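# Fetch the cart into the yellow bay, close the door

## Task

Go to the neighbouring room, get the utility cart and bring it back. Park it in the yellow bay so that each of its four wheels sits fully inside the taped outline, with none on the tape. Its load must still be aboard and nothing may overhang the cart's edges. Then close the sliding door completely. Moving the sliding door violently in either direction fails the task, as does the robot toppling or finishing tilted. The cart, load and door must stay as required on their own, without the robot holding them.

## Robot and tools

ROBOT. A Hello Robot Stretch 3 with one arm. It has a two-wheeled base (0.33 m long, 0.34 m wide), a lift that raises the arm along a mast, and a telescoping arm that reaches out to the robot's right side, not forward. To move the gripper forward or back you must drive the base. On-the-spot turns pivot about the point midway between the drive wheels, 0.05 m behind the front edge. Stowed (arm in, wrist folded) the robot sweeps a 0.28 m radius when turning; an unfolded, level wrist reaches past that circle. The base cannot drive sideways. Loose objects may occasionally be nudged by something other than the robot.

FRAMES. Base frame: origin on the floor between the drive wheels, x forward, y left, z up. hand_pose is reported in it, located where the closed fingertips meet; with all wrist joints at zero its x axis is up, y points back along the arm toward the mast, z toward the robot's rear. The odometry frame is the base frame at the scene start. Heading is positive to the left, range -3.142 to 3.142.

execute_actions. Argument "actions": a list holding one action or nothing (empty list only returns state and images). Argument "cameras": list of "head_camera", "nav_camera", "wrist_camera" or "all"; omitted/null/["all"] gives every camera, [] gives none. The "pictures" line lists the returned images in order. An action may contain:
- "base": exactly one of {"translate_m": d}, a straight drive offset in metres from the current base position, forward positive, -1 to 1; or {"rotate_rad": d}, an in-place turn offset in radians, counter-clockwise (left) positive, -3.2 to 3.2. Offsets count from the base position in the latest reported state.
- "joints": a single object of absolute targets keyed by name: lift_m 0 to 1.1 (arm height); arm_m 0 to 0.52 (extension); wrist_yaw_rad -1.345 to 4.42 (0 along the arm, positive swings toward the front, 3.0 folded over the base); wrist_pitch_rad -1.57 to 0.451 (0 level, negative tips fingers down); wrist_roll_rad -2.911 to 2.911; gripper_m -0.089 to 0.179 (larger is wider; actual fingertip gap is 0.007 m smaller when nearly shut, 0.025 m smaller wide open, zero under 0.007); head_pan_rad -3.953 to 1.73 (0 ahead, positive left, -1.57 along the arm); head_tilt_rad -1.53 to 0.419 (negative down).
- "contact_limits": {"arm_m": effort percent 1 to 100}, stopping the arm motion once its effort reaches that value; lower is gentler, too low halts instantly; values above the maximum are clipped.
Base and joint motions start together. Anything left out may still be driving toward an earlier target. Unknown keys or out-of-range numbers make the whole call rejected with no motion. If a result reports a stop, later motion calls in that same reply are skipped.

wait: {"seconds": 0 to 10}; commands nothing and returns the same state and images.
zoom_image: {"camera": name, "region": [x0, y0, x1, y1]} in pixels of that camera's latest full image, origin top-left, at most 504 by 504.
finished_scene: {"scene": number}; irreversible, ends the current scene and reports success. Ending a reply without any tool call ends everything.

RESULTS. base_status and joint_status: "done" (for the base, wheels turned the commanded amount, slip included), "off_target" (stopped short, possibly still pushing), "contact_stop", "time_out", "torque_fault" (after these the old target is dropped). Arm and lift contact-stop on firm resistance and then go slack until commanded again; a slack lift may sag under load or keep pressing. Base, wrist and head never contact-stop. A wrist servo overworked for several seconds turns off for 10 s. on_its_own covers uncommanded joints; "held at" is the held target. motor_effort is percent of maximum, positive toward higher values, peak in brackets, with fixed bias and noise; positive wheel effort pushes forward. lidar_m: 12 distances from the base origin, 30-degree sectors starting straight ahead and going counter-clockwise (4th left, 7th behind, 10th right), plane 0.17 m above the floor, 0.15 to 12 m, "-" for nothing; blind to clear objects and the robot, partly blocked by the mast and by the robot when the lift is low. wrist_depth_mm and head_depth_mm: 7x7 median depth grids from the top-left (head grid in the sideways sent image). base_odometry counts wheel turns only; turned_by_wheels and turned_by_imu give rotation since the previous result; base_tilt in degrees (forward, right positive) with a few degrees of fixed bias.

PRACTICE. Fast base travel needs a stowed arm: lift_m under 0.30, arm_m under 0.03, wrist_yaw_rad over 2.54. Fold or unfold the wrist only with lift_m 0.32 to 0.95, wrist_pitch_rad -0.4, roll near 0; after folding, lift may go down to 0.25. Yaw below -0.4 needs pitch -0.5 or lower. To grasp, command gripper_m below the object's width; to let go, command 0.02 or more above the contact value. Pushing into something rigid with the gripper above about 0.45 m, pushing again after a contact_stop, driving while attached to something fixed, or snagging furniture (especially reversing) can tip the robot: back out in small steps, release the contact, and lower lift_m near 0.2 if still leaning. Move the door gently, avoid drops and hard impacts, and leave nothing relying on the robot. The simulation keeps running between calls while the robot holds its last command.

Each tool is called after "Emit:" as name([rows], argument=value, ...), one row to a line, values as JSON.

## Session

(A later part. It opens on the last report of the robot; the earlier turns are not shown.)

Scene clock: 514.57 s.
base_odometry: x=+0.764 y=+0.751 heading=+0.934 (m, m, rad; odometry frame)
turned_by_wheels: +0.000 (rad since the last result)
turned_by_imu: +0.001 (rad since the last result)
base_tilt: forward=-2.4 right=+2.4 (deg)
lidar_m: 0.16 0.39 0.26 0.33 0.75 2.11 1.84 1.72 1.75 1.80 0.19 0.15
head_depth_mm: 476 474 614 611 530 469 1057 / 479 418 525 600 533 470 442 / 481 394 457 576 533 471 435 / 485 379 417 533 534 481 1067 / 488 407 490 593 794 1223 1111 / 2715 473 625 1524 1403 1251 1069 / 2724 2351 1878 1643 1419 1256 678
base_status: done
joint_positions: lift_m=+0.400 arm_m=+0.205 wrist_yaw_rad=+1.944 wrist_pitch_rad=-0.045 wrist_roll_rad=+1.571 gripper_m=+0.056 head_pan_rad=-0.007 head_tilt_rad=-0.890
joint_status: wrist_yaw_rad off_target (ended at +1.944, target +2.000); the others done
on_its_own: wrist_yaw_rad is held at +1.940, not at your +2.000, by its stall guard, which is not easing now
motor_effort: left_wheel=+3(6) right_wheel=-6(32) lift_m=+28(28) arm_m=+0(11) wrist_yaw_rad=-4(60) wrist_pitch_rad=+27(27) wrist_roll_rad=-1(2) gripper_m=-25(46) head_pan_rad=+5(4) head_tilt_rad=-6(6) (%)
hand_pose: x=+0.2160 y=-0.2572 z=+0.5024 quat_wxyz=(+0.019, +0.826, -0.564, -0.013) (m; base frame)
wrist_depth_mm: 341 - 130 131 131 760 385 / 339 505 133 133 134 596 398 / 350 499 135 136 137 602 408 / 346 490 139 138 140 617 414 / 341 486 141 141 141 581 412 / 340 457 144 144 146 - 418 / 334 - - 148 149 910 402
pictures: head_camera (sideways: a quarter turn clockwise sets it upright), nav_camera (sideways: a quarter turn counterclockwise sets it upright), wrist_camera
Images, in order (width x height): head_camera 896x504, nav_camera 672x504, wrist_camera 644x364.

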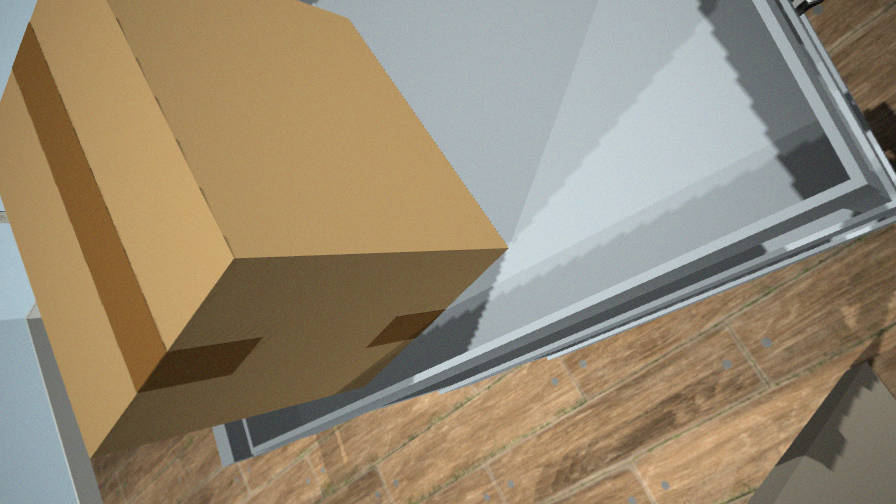

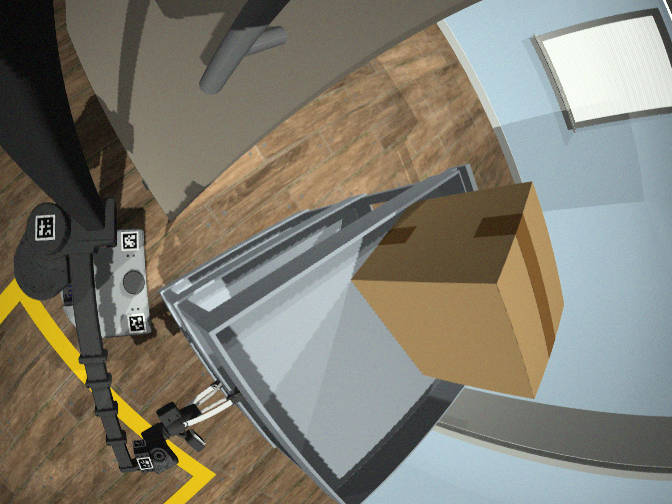

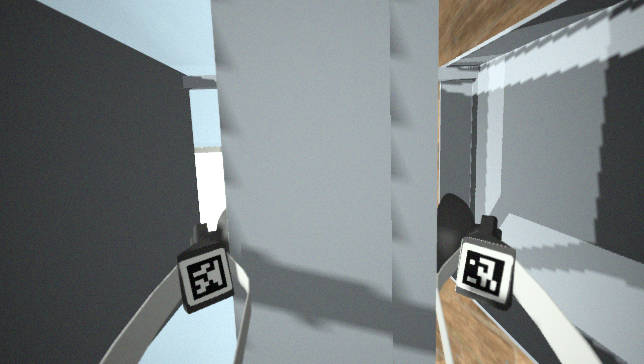

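Emit:
execute_actions([
  {"joints":{"gripper_m":0.14,"wrist_yaw_rad":1.94}},
], cameras=[])

Emit:
execute_actions([
  {"base":{"translate_m":-0.25}},
], cameras=[])

Emit:
execute_actions([
  {"base":{"rotate_rad":0.45},"joints":{"wrist_yaw_rad":1.57,"arm_m":0.24,"head_pan_rad":-0.5,"head_tilt_rad":-0.8}},
])

Scene clock: 526.87 s.
base_odometry: x=+0.764 y=+0.751 heading=+0.934 (m, m, rad; odometry frame)
turned_by_wheels: +0.000 (rad since the last result)
turned_by_imu: +0.000 (rad since the last result)
base_tilt: forward=-2.3 right=+2.4 (deg)
lidar_m: 0.16 0.39 0.26 0.33 0.74 2.12 1.83 1.72 1.76 1.81 0.19 0.15
head_depth_mm: 477 474 612 608 530 469 1058 / 479 418 525 600 533 471 441 / 481 395 457 577 533 471 435 / 486 380 417 533 535 480 1073 / 488 407 491 593 790 1221 1116 / 2740 473 625 1542 1412 1241 1070 / 2714 2344 1882 1632 1419 1246 677
base_status: not commanded
joint_positions: lift_m=+0.400 arm_m=+0.205 wrist_yaw_rad=+1.941 wrist_pitch_rad=-0.023 wrist_roll_rad=+1.571 gripper_m=+0.140 head_pan_rad=-0.007 head_tilt_rad=-0.890
joint_status: all done
motor_effort: left_wheel=+2(4) right_wheel=-4(9) lift_m=+28(28) arm_m=-1(1) wrist_yaw_rad=-1(6) wrist_pitch_rad=+14(28) wrist_roll_rad=-1(1) gripper_m=+0(95) head_pan_rad=+4(5) head_tilt_rad=-6(6) (%)
hand_pose: x=+0.2169 y=-0.2574 z=+0.5081 quat_wxyz=(+0.010, +0.825, -0.565, -0.007) (m; base frame)
wrist_depth_mm: 337 - 131 130 130 875 396 / 334 482 666 133 132 621 418 / 331 479 666 135 135 630 419 / 328 468 663 138 138 649 422 / 330 436 710 141 141 602 426 / 327 - 738 144 143 651 404 / 311 492 - 148 146 893 451
pictures: none
No camera images: the call's "cameras" was empty. Leave "cameras" out to get every camera's image.

Scene clock: 530.43 s.
base_odometry: x=+0.615 y=+0.550 heading=+0.934 (m, m, rad; odometry frame)
turned_by_wheels: +0.000 (rad since the last result)
turned_by_imu: +0.001 (rad since the last result)
base_tilt: forward=-2.4 right=+2.4 (deg)
lidar_m: 0.34 0.45 0.46 0.60 1.51 1.97 1.61 1.52 1.54 1.95 1.84 0.38
head_depth_mm: 695 824 717 639 932 1233 1097 / 620 746 721 624 902 1197 1106 / 566 667 721 614 778 1130 1112 / 542 628 709 642 942 1204 1113 / 591 716 766 1209 1377 1248 1117 / 885 888 1873 1636 1410 1096 1119 / 2929 2348 1931 1557 722 926 1105
base_status: done
joint_positions: lift_m=+0.400 arm_m=+0.205 wrist_yaw_rad=+1.941 wrist_pitch_rad=-0.022 wrist_roll_rad=+1.571 gripper_m=+0.140 head_pan_rad=-0.007 head_tilt_rad=-0.890
joint_status: not commanded
motor_effort: left_wheel=+2(3) right_wheel=-2(6) lift_m=+28(28) arm_m=+0(0) wrist_yaw_rad=-1(1) wrist_pitch_rad=+14(14) wrist_roll_rad=-1(1) gripper_m=+0(1) head_pan_rad=+3(4) head_tilt_rad=-6(6) (%)
hand_pose: x=+0.2169 y=-0.2574 z=+0.5082 quat_wxyz=(+0.010, +0.825, -0.565, -0.006) (m; base frame)
wrist_depth_mm: 346 487 - 344 - 613 346 / 353 480 888 350 944 625 352 / 354 477 930 358 - 633 358 / 367 472 947 361 982 643 368 / 372 432 - 370 - 595 374 / 378 - 401 379 - 416 377 / - - - - - 878 584
pictures: none
No camera images: the call's "cameras" was empty. Leave "cameras" out to get every camera's image.

Scene clock: 532.10 s.
base_odometry: x=+0.615 y=+0.550 heading=+1.384 (m, m, rad; odometry frame)
turned_by_wheels: +0.450 (rad since the last result)
turned_by_imu: +0.452 (rad since the last result)
base_tilt: forward=-2.4 right=+2.4 (deg)
lidar_m: 0.45 0.46 0.56 1.26 1.95 1.67 1.52 1.53 1.88 1.83 0.41 0.34
head_depth_mm: 1881 963 802 661 929 1204 1123 / 663 738 800 664 891 1125 1131 / 629 657 763 667 591 861 1111 / 634 595 702 667 882 1109 1124 / 640 639 744 1033 1314 1280 1133 / 2893 797 1065 1709 1491 1225 1101 / 2953 2804 2153 1758 688 793 1012
base_status: done
joint_positions: lift_m=+0.400 arm_m=+0.240 wrist_yaw_rad=+1.571 wrist_pitch_rad=-0.022 wrist_roll_rad=+1.571 gripper_m=+0.140 head_pan_rad=-0.493 head_tilt_rad=-0.803
joint_status: all done
motor_effort: left_wheel=-2(5) right_wheel=+3(6) lift_m=+27(28) arm_m=+3(5) wrist_yaw_rad=-2(1) wrist_pitch_rad=+14(14) wrist_roll_rad=-1(1) gripper_m=+0(1) head_pan_rad=-4(41) head_tilt_rad=+3(18) (%)
hand_pose: x=+0.2343 y=-0.3845 z=+0.5083 quat_wxyz=(+0.008, +0.707, -0.707, -0.008) (m; base frame)
wrist_depth_mm: 335 482 746 192 710 579 418 / 336 479 - 198 761 624 425 / 332 479 - 206 771 624 419 / 331 468 821 212 823 641 426 / 329 432 - 220 819 599 425 / 326 - - 226 - - 409 / 307 - - 237 - 921 392
pictures: head_camera (sideways: a quarter turn clockwise sets it upright), nav_camera (sideways: a quarter turn counterclockwise sets it upright), wrist_camera
Images, in order (width x height): head_camera 896x504, nav_camera 672x504, wrist_camera 644x364.

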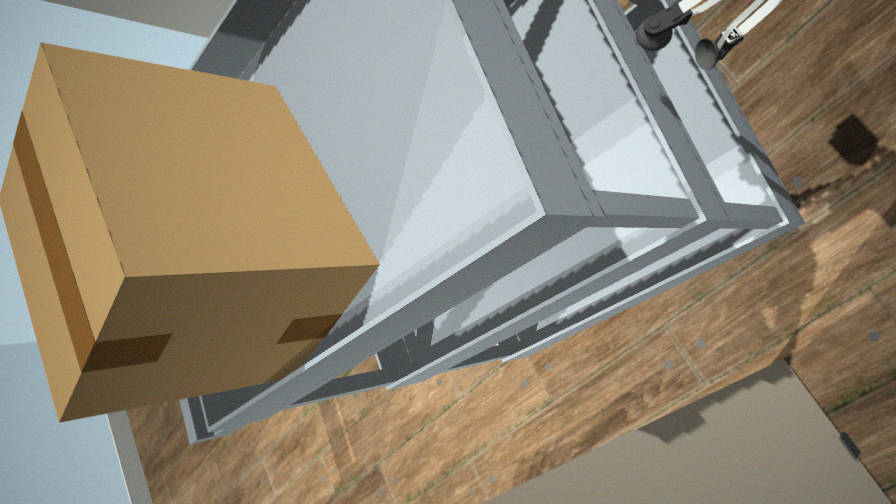

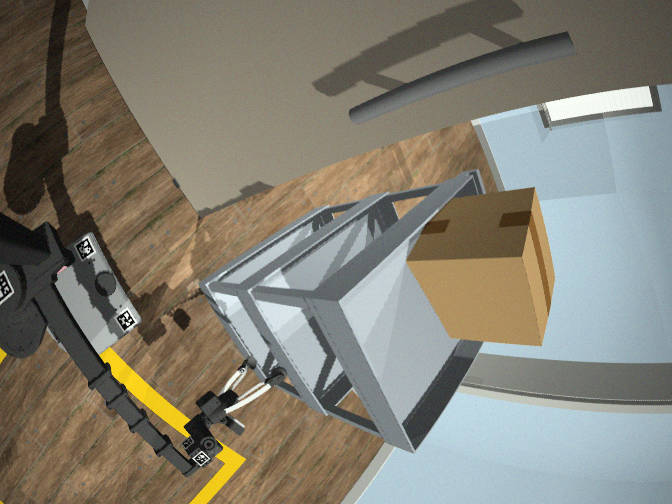

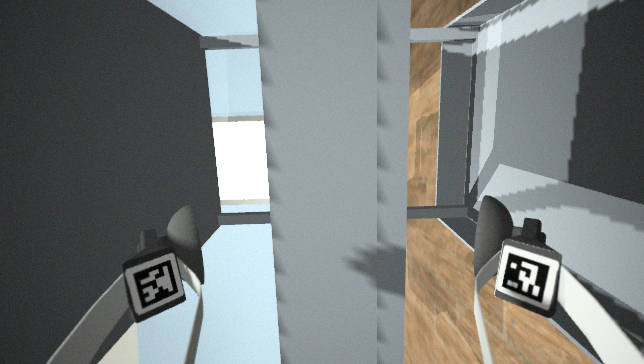

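Emit:
execute_actions([
  {"base":{"translate_m":0.085}},
], cameras=[])

Emit:
execute_actions([
  {"joints":{"gripper_m":0.048}},
], cameras=["wrist_camera"])

Emit:
execute_actions([
  {"base":{"translate_m":-0.25}},
])

Scene clock: 539.43 s.
base_odometry: x=+0.631 y=+0.634 heading=+1.383 (m, m, rad; odometry frame)
turned_by_wheels: +0.000 (rad since the last result)
turned_by_imu: +0.000 (rad since the last result)
base_tilt: forward=-2.4 right=+2.4 (deg)
lidar_m: 0.37 0.37 0.46 0.91 1.96 1.76 1.60 1.61 1.98 1.82 0.29 0.27
head_depth_mm: 624 681 777 660 574 836 1123 / 626 599 734 663 562 810 1089 / 627 534 639 667 561 687 1014 / 635 525 619 668 898 1100 1134 / 639 601 716 1039 1305 1283 1133 / 2983 2457 1971 1712 1482 1262 977 / 2869 2765 2162 1760 1403 634 811
base_status: done
joint_positions: lift_m=+0.400 arm_m=+0.240 wrist_yaw_rad=+1.571 wrist_pitch_rad=-0.022 wrist_roll_rad=+1.571 gripper_m=+0.140 head_pan_rad=-0.493 head_tilt_rad=-0.803
joint_status: not commanded
motor_effort: left_wheel=-2(3) right_wheel=+2(7) lift_m=+28(28) arm_m=+4(4) wrist_yaw_rad=-2(2) wrist_pitch_rad=+13(14) wrist_roll_rad=-1(1) gripper_m=+1(1) head_pan_rad=-4(5) head_tilt_rad=+2(2) (%)
hand_pose: x=+0.2343 y=-0.3845 z=+0.5083 quat_wxyz=(+0.008, +0.707, -0.707, -0.008) (m; base frame)
wrist_depth_mm: 337 492 115 114 115 585 414 / 337 486 119 118 118 582 415 / 336 477 124 122 122 595 422 / 333 480 128 126 126 644 426 / 333 433 425 130 130 595 422 / 327 - - 134 135 - 402 / 309 - - 140 140 917 401
pictures: none
No camera images: the call's "cameras" was empty. Leave "cameras" out to get every camera's image.

Scene clock: 540.83 s.
base_odometry: x=+0.631 y=+0.634 heading=+1.383 (m, m, rad; odometry frame)
turned_by_wheels: +0.000 (rad since the last result)
turned_by_imu: +0.000 (rad since the last result)
base_tilt: forward=-2.4 right=+2.4 (deg)
lidar_m: 0.37 0.37 0.46 0.91 1.97 1.76 1.60 1.61 1.98 1.82 0.29 0.27
head_depth_mm: 624 682 781 661 573 858 1122 / 625 598 731 662 563 797 1089 / 627 534 635 663 559 687 1015 / 635 523 618 668 896 1110 1128 / 639 600 716 1039 1308 1286 1135 / 2976 2489 1967 1728 1474 1263 970 / 2867 2746 2150 1765 1398 631 811
base_status: not commanded
joint_positions: lift_m=+0.400 arm_m=+0.240 wrist_yaw_rad=+1.571 wrist_pitch_rad=-0.034 wrist_roll_rad=+1.572 gripper_m=+0.050 head_pan_rad=-0.493 head_tilt_rad=-0.803
joint_status: all done
motor_effort: left_wheel=-2(2) right_wheel=+1(1) lift_m=+28(28) arm_m=+4(3) wrist_yaw_rad=-2(2) wrist_pitch_rad=+21(26) wrist_roll_rad=-1(1) gripper_m=-31(100) head_pan_rad=-3(3) head_tilt_rad=+2(2) (%)
hand_pose: x=+0.2339 y=-0.3846 z=+0.5053 quat_wxyz=(+0.012, +0.707, -0.707, -0.012) (m; base frame)
wrist_depth_mm: 345 499 115 115 115 582 409 / 340 495 119 118 119 608 410 / 340 493 123 122 123 610 411 / 336 485 127 126 126 613 414 / 338 478 131 130 131 578 414 / 328 441 136 135 136 852 424 / 332 - - 140 141 893 377
pictures: wrist_camera
Images, in order (width x height): wrist_camera 644x364.

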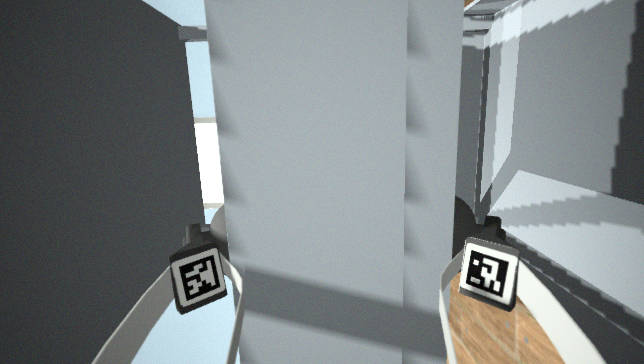

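Scene clock: 544.90 s.
base_odometry: x=+0.585 y=+0.388 heading=+1.384 (m, m, rad; odometry frame)
turned_by_wheels: +0.000 (rad since the last result)
turned_by_imu: +0.002 (rad since the last result)
base_tilt: forward=-2.4 right=+2.4 (deg)
lidar_m: 0.37 0.62 0.77 1.66 1.92 1.48 1.35 1.36 1.67 1.86 0.22 0.22
head_depth_mm: 954 1085 758 661 573 958 1128 / 2178 1226 784 662 564 507 1090 / 2271 608 734 666 566 493 752 / 632 509 577 641 567 810 1080 / 642 458 504 616 603 1074 1132 / 3104 479 538 636 964 1223 1141 / 3022 503 598 775 936 1096 1148
base_status: done
joint_positions: lift_m=+0.400 arm_m=+0.240 wrist_yaw_rad=+1.679 wrist_pitch_rad=-0.044 wrist_roll_rad=+1.578 gripper_m=+0.056 head_pan_rad=-0.493 head_tilt_rad=-0.802
joint_status: not commanded
on_its_own: wrist_yaw_rad is held at +1.681, not at your +1.570, by its stall guard, which is not easing now; gripper_m is held at +0.055, not at your +0.048, by its stall guard, which is not easing now
motor_effort: left_wheel=+2(12) right_wheel=-10(42) lift_m=+28(28) arm_m=+3(5) wrist_yaw_rad=+2(60) wrist_pitch_rad=+27(27) wrist_roll_rad=-4(3) gripper_m=-26(31) head_pan_rad=-4(3) head_tilt_rad=+2(2) (%)
hand_pose: x=+0.2321 y=-0.3571 z=+0.5027 quat_wxyz=(+0.015, +0.744, -0.668, -0.017) (m; base frame)
wrist_depth_mm: 347 - 142 142 143 545 402 / 343 505 141 142 143 596 404 / 349 503 141 142 143 606 406 / 344 503 142 143 143 621 414 / 345 496 142 143 143 569 412 / 336 451 142 143 144 - 415 / 335 603 644 143 143 656 403
pictures: head_camera (sideways: a quarter turn clockwise sets it upright), nav_camera (sideways: a quarter turn counterclockwise sets it upright), wrist_camera
Images, in order (width x height): head_camera 896x504, nav_camera 672x504, wrist_camera 644x364.

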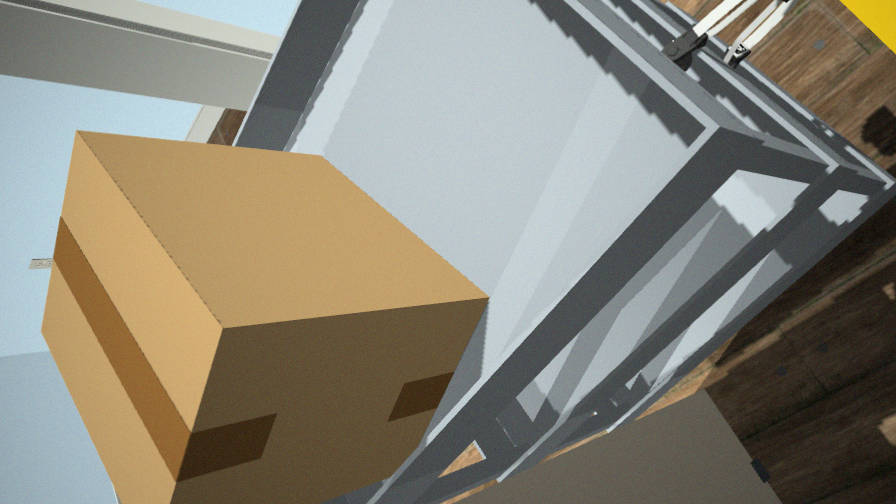

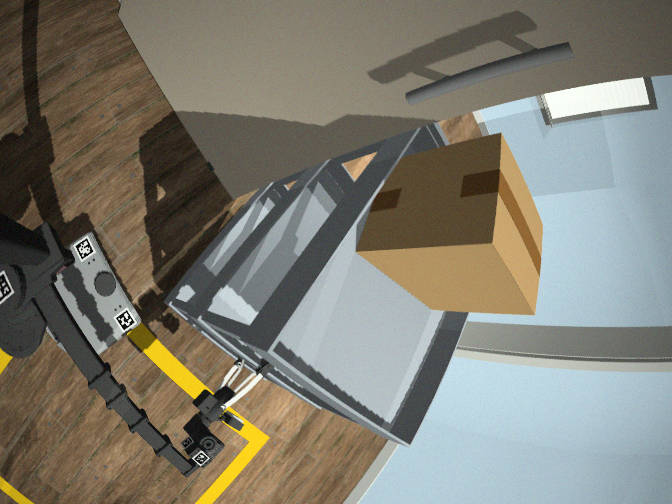

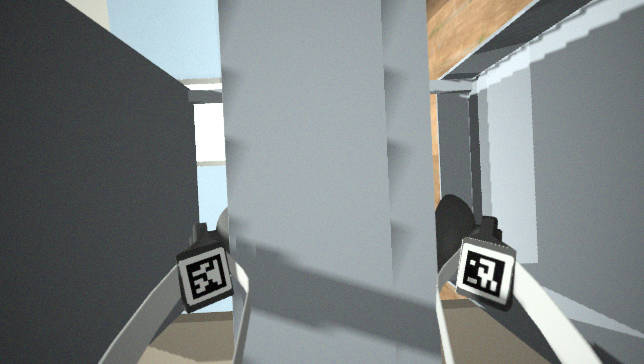

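Emit:
execute_actions([
  {"base":{"translate_m":-0.06},"joints":{"arm_m":0.205,"gripper_m":0.051,"wrist_yaw_rad":1.68,"head_pan_rad":-0.2,"head_tilt_rad":-0.75}},
])

Scene clock: 559.80 s.
base_odometry: x=+0.574 y=+0.329 heading=+1.384 (m, m, rad; odometry frame)
turned_by_wheels: +0.001 (rad since the last result)
turned_by_imu: +0.002 (rad since the last result)
base_tilt: forward=-2.3 right=+2.4 (deg)
lidar_m: 0.33 0.68 0.83 1.81 1.92 1.42 1.29 1.30 1.61 1.87 0.24 0.20
head_depth_mm: 2606 529 608 679 582 500 723 / 3015 504 528 645 585 502 495 / 3289 509 486 582 585 515 738 / 3220 515 550 648 616 885 1110 / 3063 568 663 733 1035 1267 1153 / 2974 2692 725 832 1001 1244 1154 / 523 570 681 791 945 1175 1154
base_status: done
joint_positions: lift_m=+0.400 arm_m=+0.205 wrist_yaw_rad=+1.678 wrist_pitch_rad=-0.044 wrist_roll_rad=+1.573 gripper_m=+0.056 head_pan_rad=-0.207 head_tilt_rad=-0.754
joint_status: gripper_m off_target (ended at +0.056, target +0.051); the others done
motor_effort: left_wheel=+4(5) right_wheel=-16(26) lift_m=+28(28) arm_m=-2(8) wrist_yaw_rad=+2(53) wrist_pitch_rad=+27(27) wrist_roll_rad=-1(4) gripper_m=-26(55) head_pan_rad=+5(32) head_tilt_rad=+3(13) (%)
hand_pose: x=+0.2321 y=-0.3228 z=+0.5027 quat_wxyz=(+0.016, +0.744, -0.668, -0.015) (m; base frame)
wrist_depth_mm: 341 - 136 137 138 541 402 / 341 516 138 138 139 590 405 / 345 509 139 140 141 598 402 / 346 489 141 141 142 599 417 / 340 488 142 142 143 576 414 / 337 451 143 144 144 - 418 / 334 692 691 145 146 707 390
pictures: head_camera (sideways: a quarter turn clockwise sets it upright), nav_camera (sideways: a quarter turn counterclockwise sets it upright), wrist_camera
Images, in order (width x height): head_camera 896x504, nav_camera 672x504, wrist_camera 644x364.

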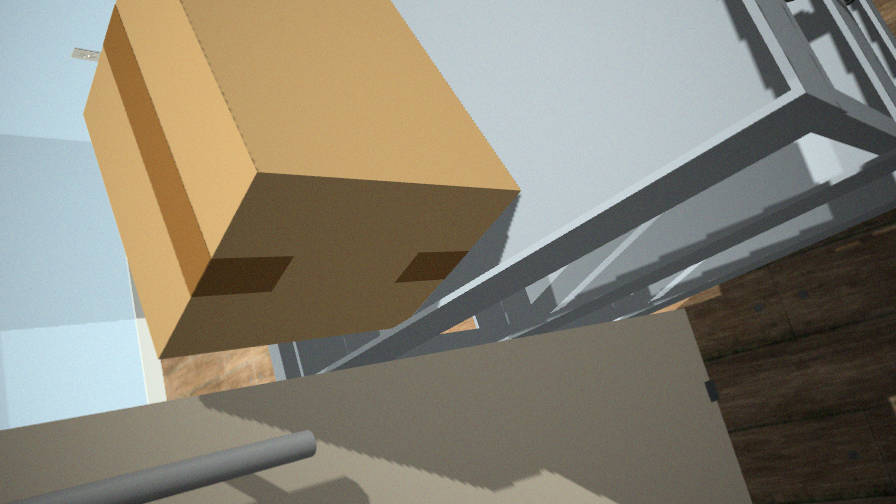

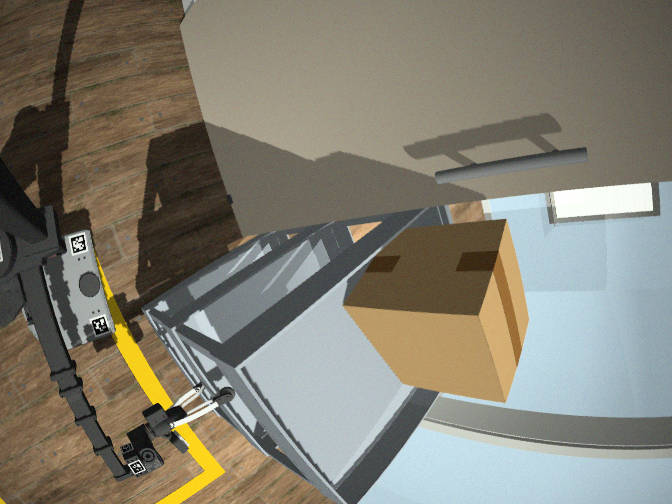

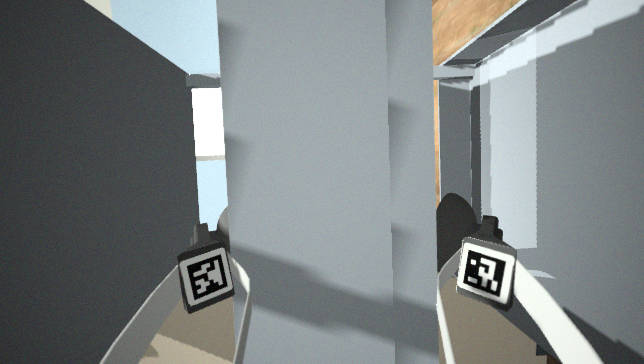

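Emit:
execute_actions([
  {"base":{"translate_m":-0.08},"joints":{"arm_m":0.17,"gripper_m":0.054}},
])

Scene clock: 567.03 s.
base_odometry: x=+0.559 y=+0.251 heading=+1.385 (m, m, rad; odometry frame)
turned_by_wheels: +0.001 (rad since the last result)
turned_by_imu: +0.002 (rad since the last result)
base_tilt: forward=-2.3 right=+2.4 (deg)
lidar_m: 0.24 0.76 0.93 1.89 1.90 1.34 1.22 1.22 1.51 1.89 0.28 0.19
head_depth_mm: 2650 539 621 692 583 499 758 / 3031 507 557 661 584 501 709 / 3333 508 504 609 586 503 528 / 3291 512 534 643 586 796 1037 / 3155 571 668 724 1100 1290 1149 / 3008 739 806 940 1128 1293 1151 / 584 654 770 892 1064 1271 1150
base_status: done
joint_positions: lift_m=+0.400 arm_m=+0.170 wrist_yaw_rad=+1.719 wrist_pitch_rad=-0.045 wrist_roll_rad=+1.572 gripper_m=+0.058 head_pan_rad=-0.207 head_tilt_rad=-0.754
joint_status: gripper_m off_target (ended at +0.058, target +0.054); the others done
on_its_own: right_wheel is at rest, and its effort (-20) is outside its rest range (-18 to +18); wrist_yaw_rad is at rest, and its effort (-50) is outside its rest range (-12 to +12)
motor_effort: left_wheel=+6(7) right_wheel=-20(29) lift_m=+28(27) arm_m=+2(4) wrist_yaw_rad=-50(50) wrist_pitch_rad=+27(27) wrist_roll_rad=-1(1) gripper_m=-25(31) head_pan_rad=+5(4) head_tilt_rad=+2(2) (%)
hand_pose: x=+0.2307 y=-0.2770 z=+0.5025 quat_wxyz=(+0.017, +0.757, -0.653, -0.015) (m; base frame)
wrist_depth_mm: 348 513 124 124 125 587 404 / 345 502 128 128 129 599 406 / 349 497 132 132 133 599 408 / 344 490 137 136 137 618 408 / 342 487 141 140 142 576 415 / 338 455 145 145 147 - 418 / 339 782 800 151 152 809 383
pictures: head_camera (sideways: a quarter turn clockwise sets it upright), nav_camera (sideways: a quarter turn counterclockwise sets it upright), wrist_camera
Images, in order (width x height): head_camera 896x504, nav_camera 672x504, wrist_camera 644x364.

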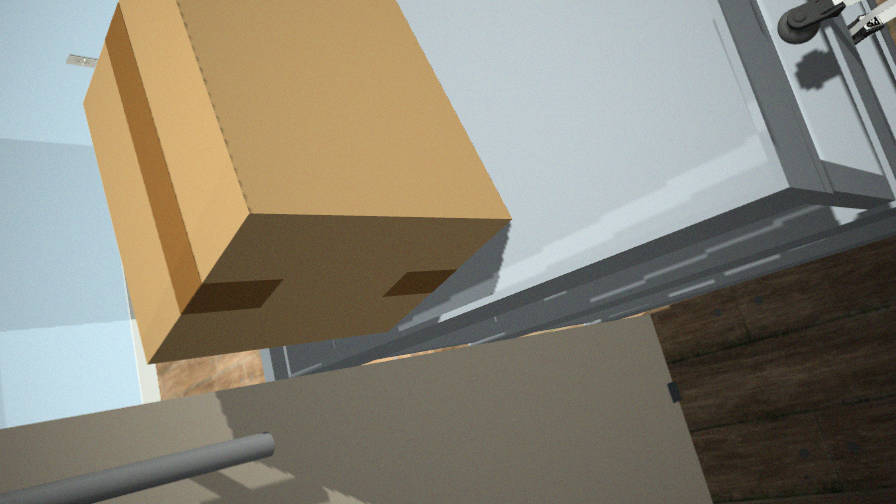

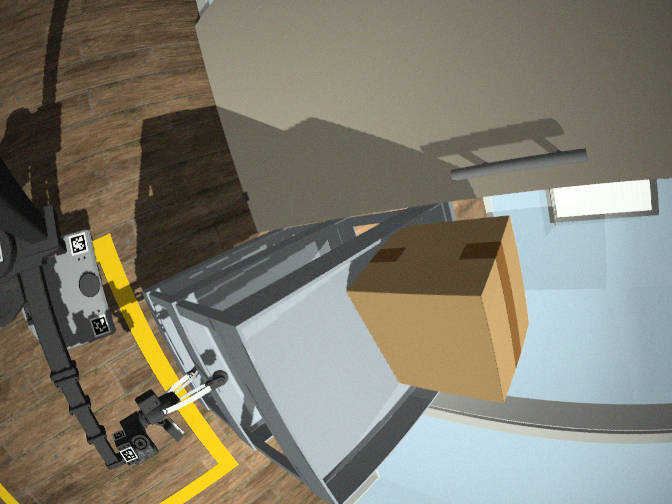

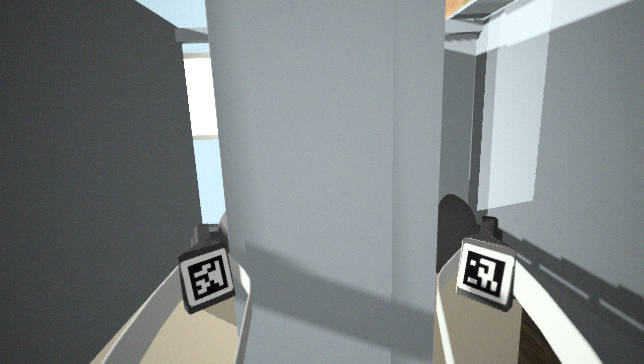

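Emit:
execute_actions([
  {"base":{"translate_m":-0.15},"joints":{"arm_m":0.195,"gripper_m":0.050,"wrist_yaw_rad":1.71}},
])

Scene clock: 577.27 s.
base_odometry: x=+0.531 y=+0.103 heading=+1.385 (m, m, rad; odometry frame)
turned_by_wheels: +0.000 (rad since the last result)
turned_by_imu: +0.001 (rad since the last result)
base_tilt: forward=-2.4 right=+2.4 (deg)
lidar_m: 0.29 0.91 1.12 1.86 1.82 1.17 1.07 1.08 1.33 1.91 0.27 0.20
head_depth_mm: 2683 529 608 680 582 500 735 / 3049 508 542 649 584 501 674 / 3518 509 496 596 586 491 611 / 3405 527 559 649 600 846 1089 / 3278 596 708 929 1317 1310 1151 / 3152 895 968 1135 1371 1316 1153 / 710 802 928 1080 1297 1317 1150
base_status: done
joint_positions: lift_m=+0.400 arm_m=+0.195 wrist_yaw_rad=+1.754 wrist_pitch_rad=-0.045 wrist_roll_rad=+1.575 gripper_m=+0.058 head_pan_rad=-0.207 head_tilt_rad=-0.754
joint_status: wrist_yaw_rad off_target (ended at +1.754, target +1.710); gripper_m off_target (ended at +0.058, target +0.050); the others done
on_its_own: wrist_yaw_rad is held at +1.765, not at your +1.710, by its stall guard, which is not easing now; gripper_m is held at +0.057, not at your +0.050, by its stall guard, which is not easing now; wrist_yaw_rad is at rest, and its effort (+14) is outside its rest range (-12 to +12)
motor_effort: left_wheel=+0(7) right_wheel=-4(33) lift_m=+28(28) arm_m=+3(11) wrist_yaw_rad=+14(56) wrist_pitch_rad=+27(27) wrist_roll_rad=-2(2) gripper_m=-25(68) head_pan_rad=+4(4) head_tilt_rad=+2(3) (%)
hand_pose: x=+0.2293 y=-0.2933 z=+0.5025 quat_wxyz=(+0.016, +0.769, -0.639, -0.016) (m; base frame)
wrist_depth_mm: 350 518 122 122 123 584 397 / 340 516 126 127 127 585 402 / 346 516 130 130 132 610 412 / 344 493 136 136 137 620 418 / 342 496 140 141 141 578 416 / 336 451 146 146 147 - 421 / 336 947 997 151 153 891 376
pictures: head_camera (sideways: a quarter turn clockwise sets it upright), nav_camera (sideways: a quarter turn counterclockwise sets it upright), wrist_camera
Images, in order (width x height): head_camera 896x504, nav_camera 672x504, wrist_camera 644x364.

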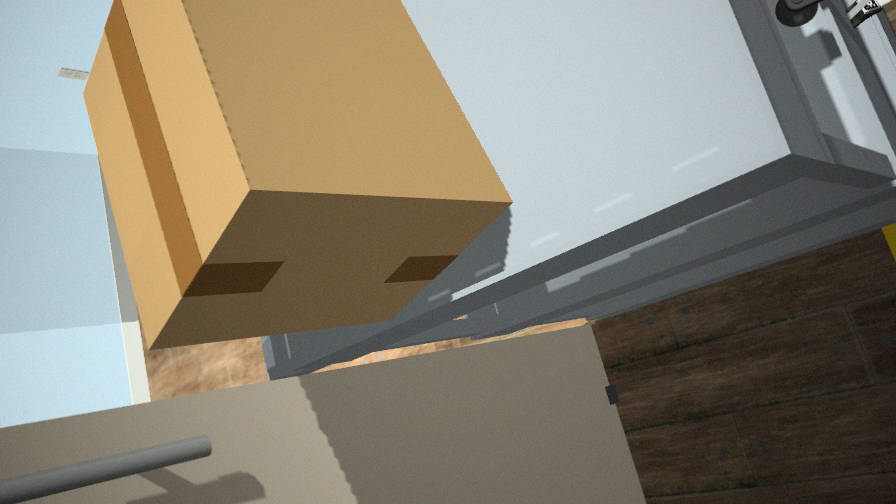

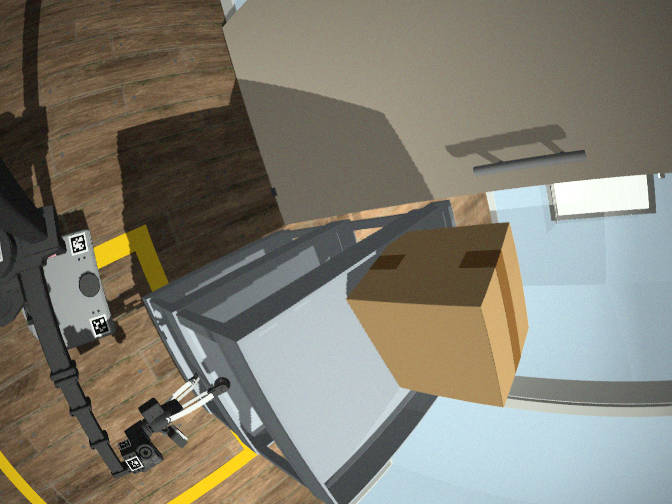

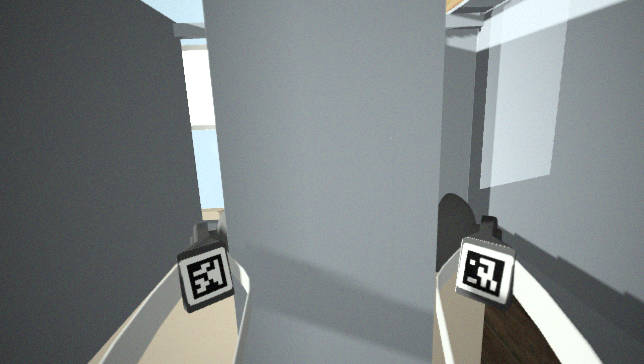

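Emit:
zoom_image(camera="head_camera", region=[140, 280, 640, 460])

Region (140, 280, 640, 460) of head_camera's 896x504 image, scaled by 1.008, with more detail than that image has; it fills the top 181 rows of this view, and the rest is white.

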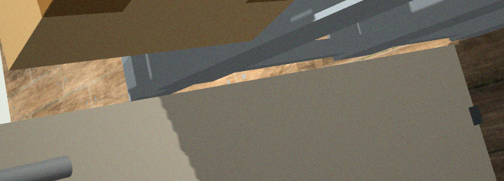

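Emit:
execute_actions([
  {"base":{"translate_m":-0.22},"joints":{"arm_m":0.23,"gripper_m":0.054,"wrist_yaw_rad":1.75}},
])

Scene clock: 592.20 s.
base_odometry: x=+0.491 y=-0.113 heading=+1.385 (m, m, rad; odometry frame)
turned_by_wheels: +0.000 (rad since the last result)
turned_by_imu: +0.002 (rad since the last result)
base_tilt: forward=-2.4 right=+2.4 (deg)
lidar_m: 0.38 1.13 1.39 1.83 1.45 0.93 0.85 0.86 1.06 1.94 0.24 0.22
head_depth_mm: 2636 526 580 678 581 501 700 / 3129 507 508 633 583 487 593 / 3610 508 515 607 572 799 929 / 3627 542 601 665 927 1134 1125 / 3570 2806 802 1030 1463 1321 1145 / 3307 1110 1219 1424 1537 1315 1153 / 894 1027 1171 1356 1501 1323 1150
base_status: done
joint_positions: lift_m=+0.400 arm_m=+0.230 wrist_yaw_rad=+1.689 wrist_pitch_rad=-0.045 wrist_roll_rad=+1.577 gripper_m=+0.055 head_pan_rad=-0.207 head_tilt_rad=-0.754
joint_status: wrist_yaw_rad off_target (ended at +1.689, target +1.750); the others done
on_its_own: wrist_yaw_rad is held at +1.691, not at your +1.750, by its stall guard, which is not easing now
motor_effort: left_wheel=+0(6) right_wheel=-5(24) lift_m=+28(28) arm_m=+0(11) wrist_yaw_rad=+2(55) wrist_pitch_rad=+27(27) wrist_roll_rad=-3(3) gripper_m=-26(46) head_pan_rad=+3(4) head_tilt_rad=+2(2) (%)
hand_pose: x=+0.2317 y=-0.3449 z=+0.5025 quat_wxyz=(+0.015, +0.747, -0.664, -0.017) (m; base frame)
wrist_depth_mm: 345 - 134 134 135 541 403 / 340 504 136 136 138 602 401 / 350 502 138 138 139 607 408 / 345 498 140 140 141 598 406 / 341 489 142 142 142 565 414 / 336 452 144 144 145 - 413 / 335 - - 146 146 875 386
pictures: head_camera (sideways: a quarter turn clockwise sets it upright), nav_camera (sideways: a quarter turn counterclockwise sets it upright), wrist_camera
Images, in order (width x height): head_camera 896x504, nav_camera 672x504, wrist_camera 644x364.

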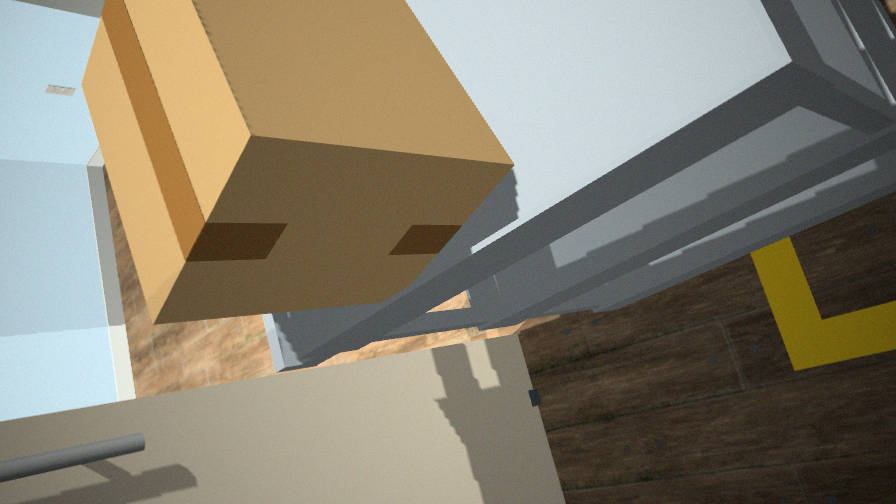

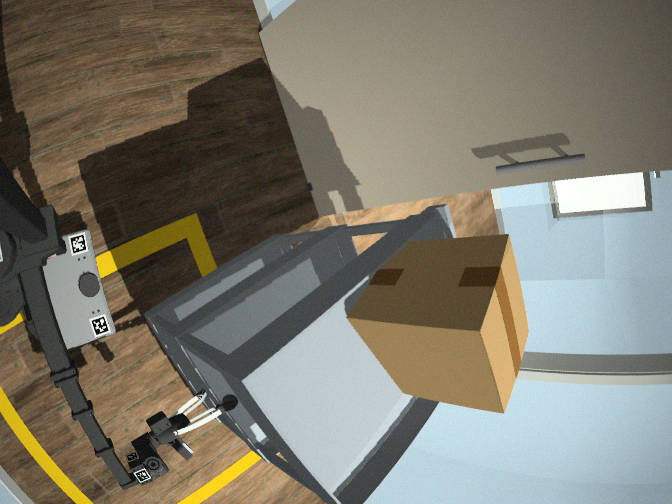

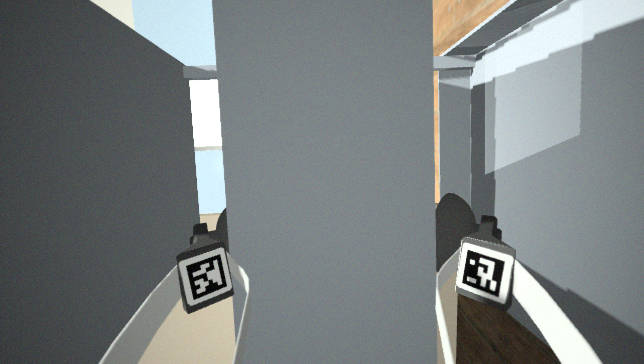

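Emit:
execute_actions([
  {"base":{"translate_m":-0.22},"joints":{"gripper_m":0.050,"wrist_yaw_rad":1.68,"head_pan_rad":-0.35,"head_tilt_rad":-0.85}},
])

Scene clock: 604.47 s.
base_odometry: x=+0.450 y=-0.329 heading=+1.386 (m, m, rad; odometry frame)
turned_by_wheels: +0.000 (rad since the last result)
turned_by_imu: +0.002 (rad since the last result)
base_tilt: forward=-2.4 right=+2.4 (deg)
lidar_m: 0.42 1.34 1.73 1.79 1.08 0.69 0.64 0.64 0.79 1.60 0.23 0.23
head_depth_mm: 577 642 744 639 547 761 1106 / 554 539 674 641 548 498 1064 / 556 467 564 628 550 801 1037 / 562 475 567 627 896 1118 1125 / 564 535 653 994 1214 1262 1125 / 3434 766 786 1619 1446 1274 1130 / 3410 1365 1504 1659 1458 1269 1126
base_status: done
joint_positions: lift_m=+0.400 arm_m=+0.230 wrist_yaw_rad=+1.617 wrist_pitch_rad=-0.044 wrist_roll_rad=+1.578 gripper_m=+0.058 head_pan_rad=-0.343 head_tilt_rad=-0.840
joint_status: wrist_yaw_rad off_target (ended at +1.617, target +1.680); gripper_m off_target (ended at +0.058, target +0.050); the others done
on_its_own: wrist_yaw_rad is held at +1.623, not at your +1.680, by its stall guard, which is not easing now; gripper_m is held at +0.057, not at your +0.050, by its stall guard, which is not easing now
motor_effort: left_wheel=+0(3) right_wheel=-6(26) lift_m=+28(28) arm_m=+0(0) wrist_yaw_rad=+7(52) wrist_pitch_rad=+27(27) wrist_roll_rad=-4(3) gripper_m=-25(56) head_pan_rad=-5(22) head_tilt_rad=-6(19) (%)
hand_pose: x=+0.2333 y=-0.3632 z=+0.5027 quat_wxyz=(+0.014, +0.723, -0.690, -0.018) (m; base frame)
wrist_depth_mm: 342 - 141 142 143 540 401 / 339 510 142 142 143 596 402 / 345 506 142 142 142 596 404 / 343 500 143 143 143 607 412 / 343 488 142 143 143 572 415 / 338 449 143 143 144 - 417 / 337 - - 143 144 883 407
pictures: head_camera (sideways: a quarter turn clockwise sets it upright), nav_camera (sideways: a quarter turn counterclockwise sets it upright), wrist_camera
Images, in order (width x height): head_camera 896x504, nav_camera 672x504, wrist_camera 644x364.

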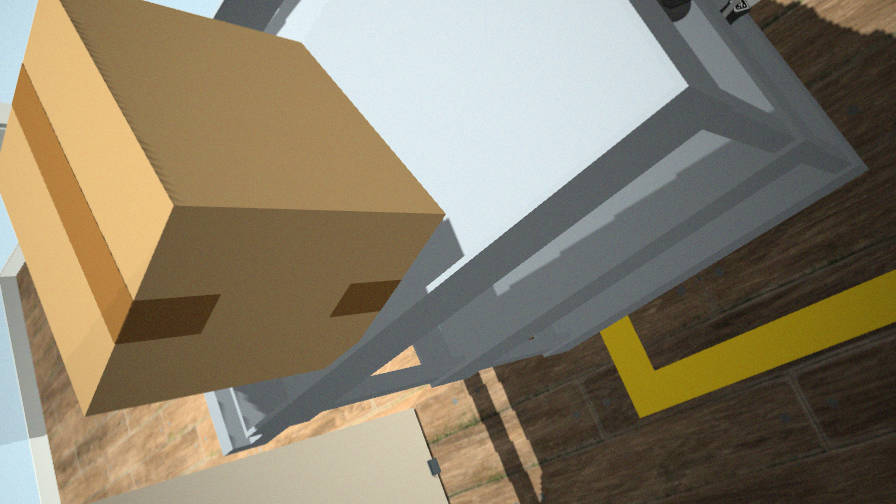

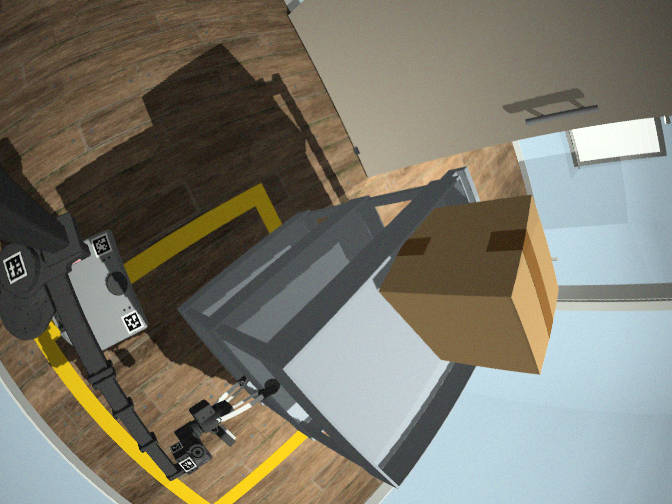

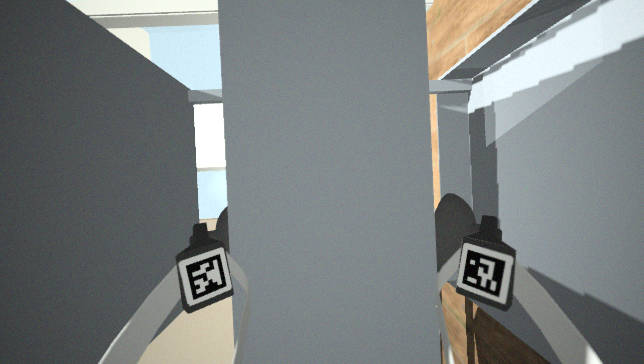

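Emit:
execute_actions([
  {"base":{"translate_m":-0.22},"joints":{"arm_m":0.19,"gripper_m":0.054,"wrist_yaw_rad":1.63,"head_pan_rad":-0.45,"head_tilt_rad":-0.95}},
])

Scene clock: 612.80 s.
base_odometry: x=+0.410 y=-0.545 heading=+1.386 (m, m, rad; odometry frame)
turned_by_wheels: +0.000 (rad since the last result)
turned_by_imu: +0.002 (rad since the last result)
base_tilt: forward=-2.3 right=+2.4 (deg)
lidar_m: 0.33 1.57 1.93 1.76 0.71 0.46 0.42 0.42 0.52 1.06 0.28 0.21
head_depth_mm: 2207 751 676 586 864 1194 1091 / 572 707 681 586 537 1161 1099 / 508 610 668 589 526 810 1111 / 465 534 642 591 538 1025 1104 / 445 497 615 605 1152 1226 1107 / 466 565 675 1264 1375 1223 1113 / 524 737 1748 1582 1377 1231 1114
base_status: done
joint_positions: lift_m=+0.400 arm_m=+0.190 wrist_yaw_rad=+1.690 wrist_pitch_rad=-0.045 wrist_roll_rad=+1.570 gripper_m=+0.058 head_pan_rad=-0.443 head_tilt_rad=-0.939
joint_status: wrist_yaw_rad off_target (ended at +1.690, target +1.630); gripper_m off_target (ended at +0.058, target +0.054); the others done
on_its_own: wrist_yaw_rad is held at +1.688, not at your +1.630, by its stall guard, which is not easing now
motor_effort: left_wheel=+1(5) right_wheel=-8(22) lift_m=+28(28) arm_m=+3(7) wrist_yaw_rad=-1(62) wrist_pitch_rad=+27(27) wrist_roll_rad=-1(4) gripper_m=-25(47) head_pan_rad=-4(16) head_tilt_rad=-7(21) (%)
hand_pose: x=+0.2317 y=-0.3046 z=+0.5025 quat_wxyz=(+0.017, +0.748, -0.664, -0.015) (m; base frame)
wrist_depth_mm: 342 520 124 124 125 565 403 / 343 504 127 128 129 593 409 / 349 500 131 131 133 593 403 / 343 491 137 136 138 612 406 / 343 480 140 140 141 567 412 / 340 455 146 145 146 - 415 / 336 - - 151 153 899 380
pictures: head_camera (sideways: a quarter turn clockwise sets it upright), nav_camera (sideways: a quarter turn counterclockwise sets it upright), wrist_camera
Images, in order (width x height): head_camera 896x504, nav_camera 672x504, wrist_camera 644x364.

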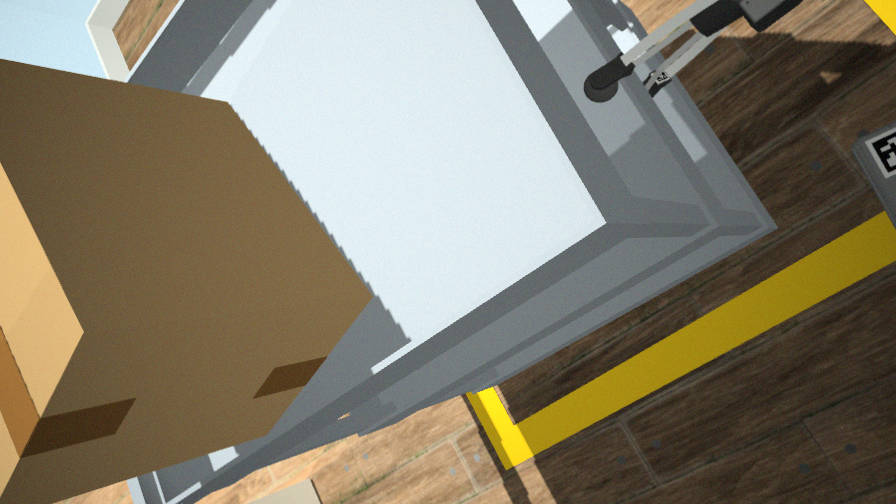

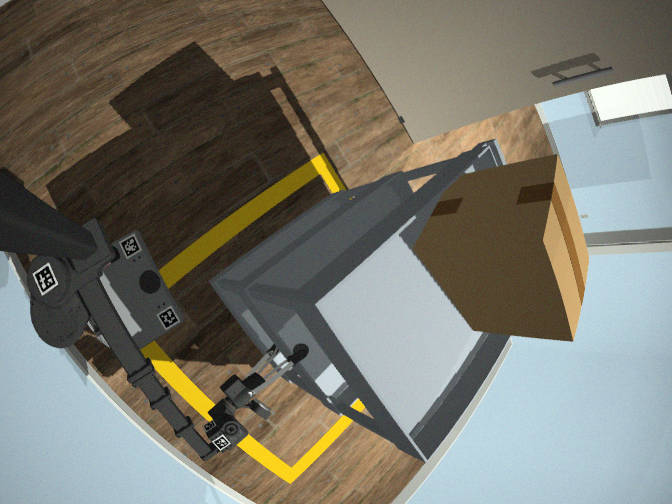

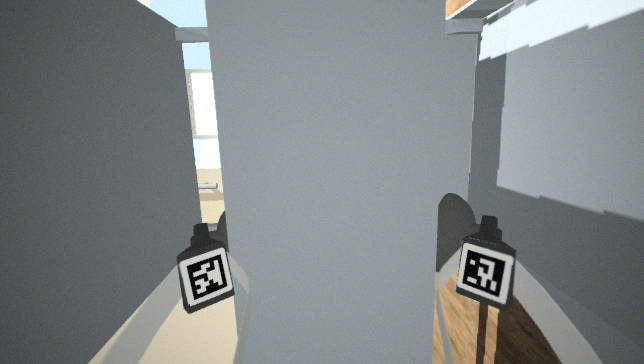

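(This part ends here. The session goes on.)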